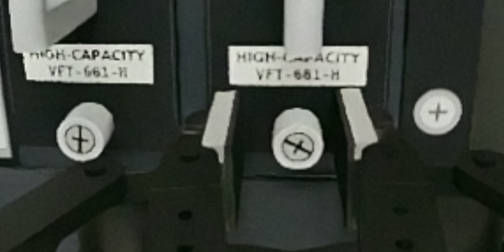

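Call:
execute_actions(actions=[[[-0.901, 1.34, -0.549, 3.74, -0.165, -0.183, -0.3, 0, 1]], [[-0.901, 1.34, -0.549, 3.74, -0.165, -0.183, -1, 0, 0.5]], [[-0.901, 1.34, -0.549, 1.94, -0.165, -0.183, -1, 0, 0.5]], [[-0.901, 1.34, -0.549, 1.94, -0.165, -0.183, -1, 0, 0.5]], [[-0.901, 1.34, -0.549, 1.94, -0.165, -0.183, -0.3, 0, 1], [-0.901, 1.34, -0.549, 1.94, -0.165, -0.183, -0.3, 0, 1], [-0.901, 1.34, -0.549, 1.94, -0.165, -0.183, -0.3, 0, 1], [-0.901, 1.34, -0.549, 1.94, -0.165, -0.183, -0.3, 0, 1], [-0.901, 1.34, -0.549, 1.94, -0.165, -0.183, -0.3, 0, 1], [-0.901, 1.34, -0.549, 3.74, -0.165, -0.183, -0.3, 0, 1]], [[-0.901, 1.34, -0.549, 3.74, -0.165, -0.183, -0.3, 0, 1]], [[-0.901, 1.34, -0.549, 3.74, -0.165, -0.183, -1, 0, 0.5]], [[-0.901, 1.34, -0.549, 1.94, -0.165, -0.183, -1, 0, 0.5]], [[-0.901, 1.34, -0.549, 1.94, -0.165, -0.183, -1, 0, 0.5]], [[-0.901, 1.34, -0.549, 1.94, -0.165, -0.183, -0.3, 0, 1], [-0.901, 1.34, -0.549, 1.94, -0.165, -0.183, -0.3, 0, 1], [-0.901, 1.34, -0.549, 1.94, -0.165, -0.183, -0.3, 0, 1], [-0.901, 1.34, -0.549, 1.94, -0.165, -0.183, -0.3, 0, 1], [-0.901, 1.34, -0.549, 1.94, -0.165, -0.183, -0.3, 0, 1], [-0.901, 1.34, -0.549, 3.74, -0.165, -0.183, -0.3, 0, 1]], [[-0.901, 1.34, -0.549, 3.74, -0.165, -0.183, -0.3, 0, 1]], [[-0.901, 1.34, -0.549, 3.74, -0.165, -0.183, -1, 0, 0.5]], [[-0.901, 1.34, -0.549, 1.94, -0.165, -0.183, -1, 0, 0.5]], [[-0.901, 1.34, -0.549, 1.94, -0.165, -0.183, -1, 0, 0.5]], [[-0.901, 1.34, -0.549, 1.94, -0.165, -0.183, -0.3, 0, 1], [-0.901, 1.34, -0.549, 1.94, -0.165, -0.183, -0.3, 0, 1], [-0.901, 1.34, -0.549, 1.94, -0.165, -0.183, -0.3, 0, 1], [-0.901, 1.34, -0.549, 1.94, -0.165, -0.183, -0.3, 0, 1], [-0.901, 1.34, -0.549, 1.94, -0.165, -0.183, -0.3, 0, 1], [-0.901, 1.34, -0.549, 3.25, -0.165, -0.183, -0.3, 0, 1]], [[-0.901, 1.34, -0.549, 3.25, -0.165, -0.183, -0.3, 0, 1]]])

Call:
zoom_image(camera="cam_wrist", region=[140, 240, 340, 340])

Scene clock: 106.00 s.
end_effector_position=(+0.7882, -0.0603, +0.4055) position_measured=167 object_status=3 end_effector_quat_wxyz=(+0.006, +0.706, +0.013, +0.708) end_effector_velocity=(+0.000, +0.001, -0.000) end_effector_angular_velocity=(+0.060, +0.001, +0.001)
Joint names: [elbow, wrist pitch, shoulder, wrist roll, waist, forearm roll]
Joint positions: [-0.901  1.34  -0.549  3.245 -0.165 -0.183]
Joint velocities: [-0.    -0.    -0.     0.06   0.001 -0.   ]
Joint torques (N m, as the arm reports them, + toward a larger angle): [-21.4    1.65  29.43  -0.06   1.74   2.38]
Joint targets: [-0.901 1.340 -0.549 3.250 -0.165 -0.183]
camera_calibration (this result's frames):
cam_wrist: T_world_to_cam=[[0.0098643, -0.999907, 0.00946872, -0.0657151], [-0.228248, -0.0114707, -0.973536, 0.608466], [0.973553, 0.00744203, -0.228339, -0.527138], [0, 0, 0, 1]] pos_world=[0.652726, -0.0548064, 0.472619]

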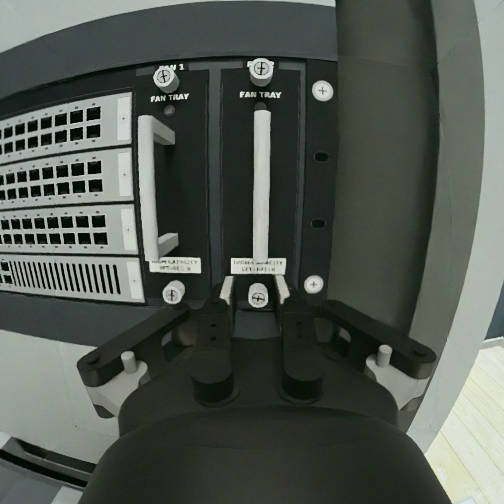

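Region (140, 240, 340, 340) of cam_wrist's 504x504 image, scaled by 2.520, with more detail than that image has.

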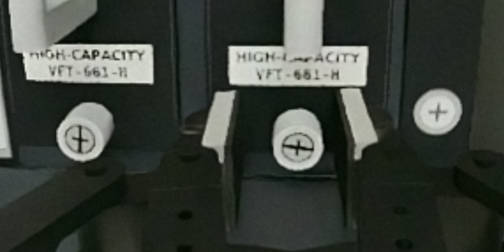

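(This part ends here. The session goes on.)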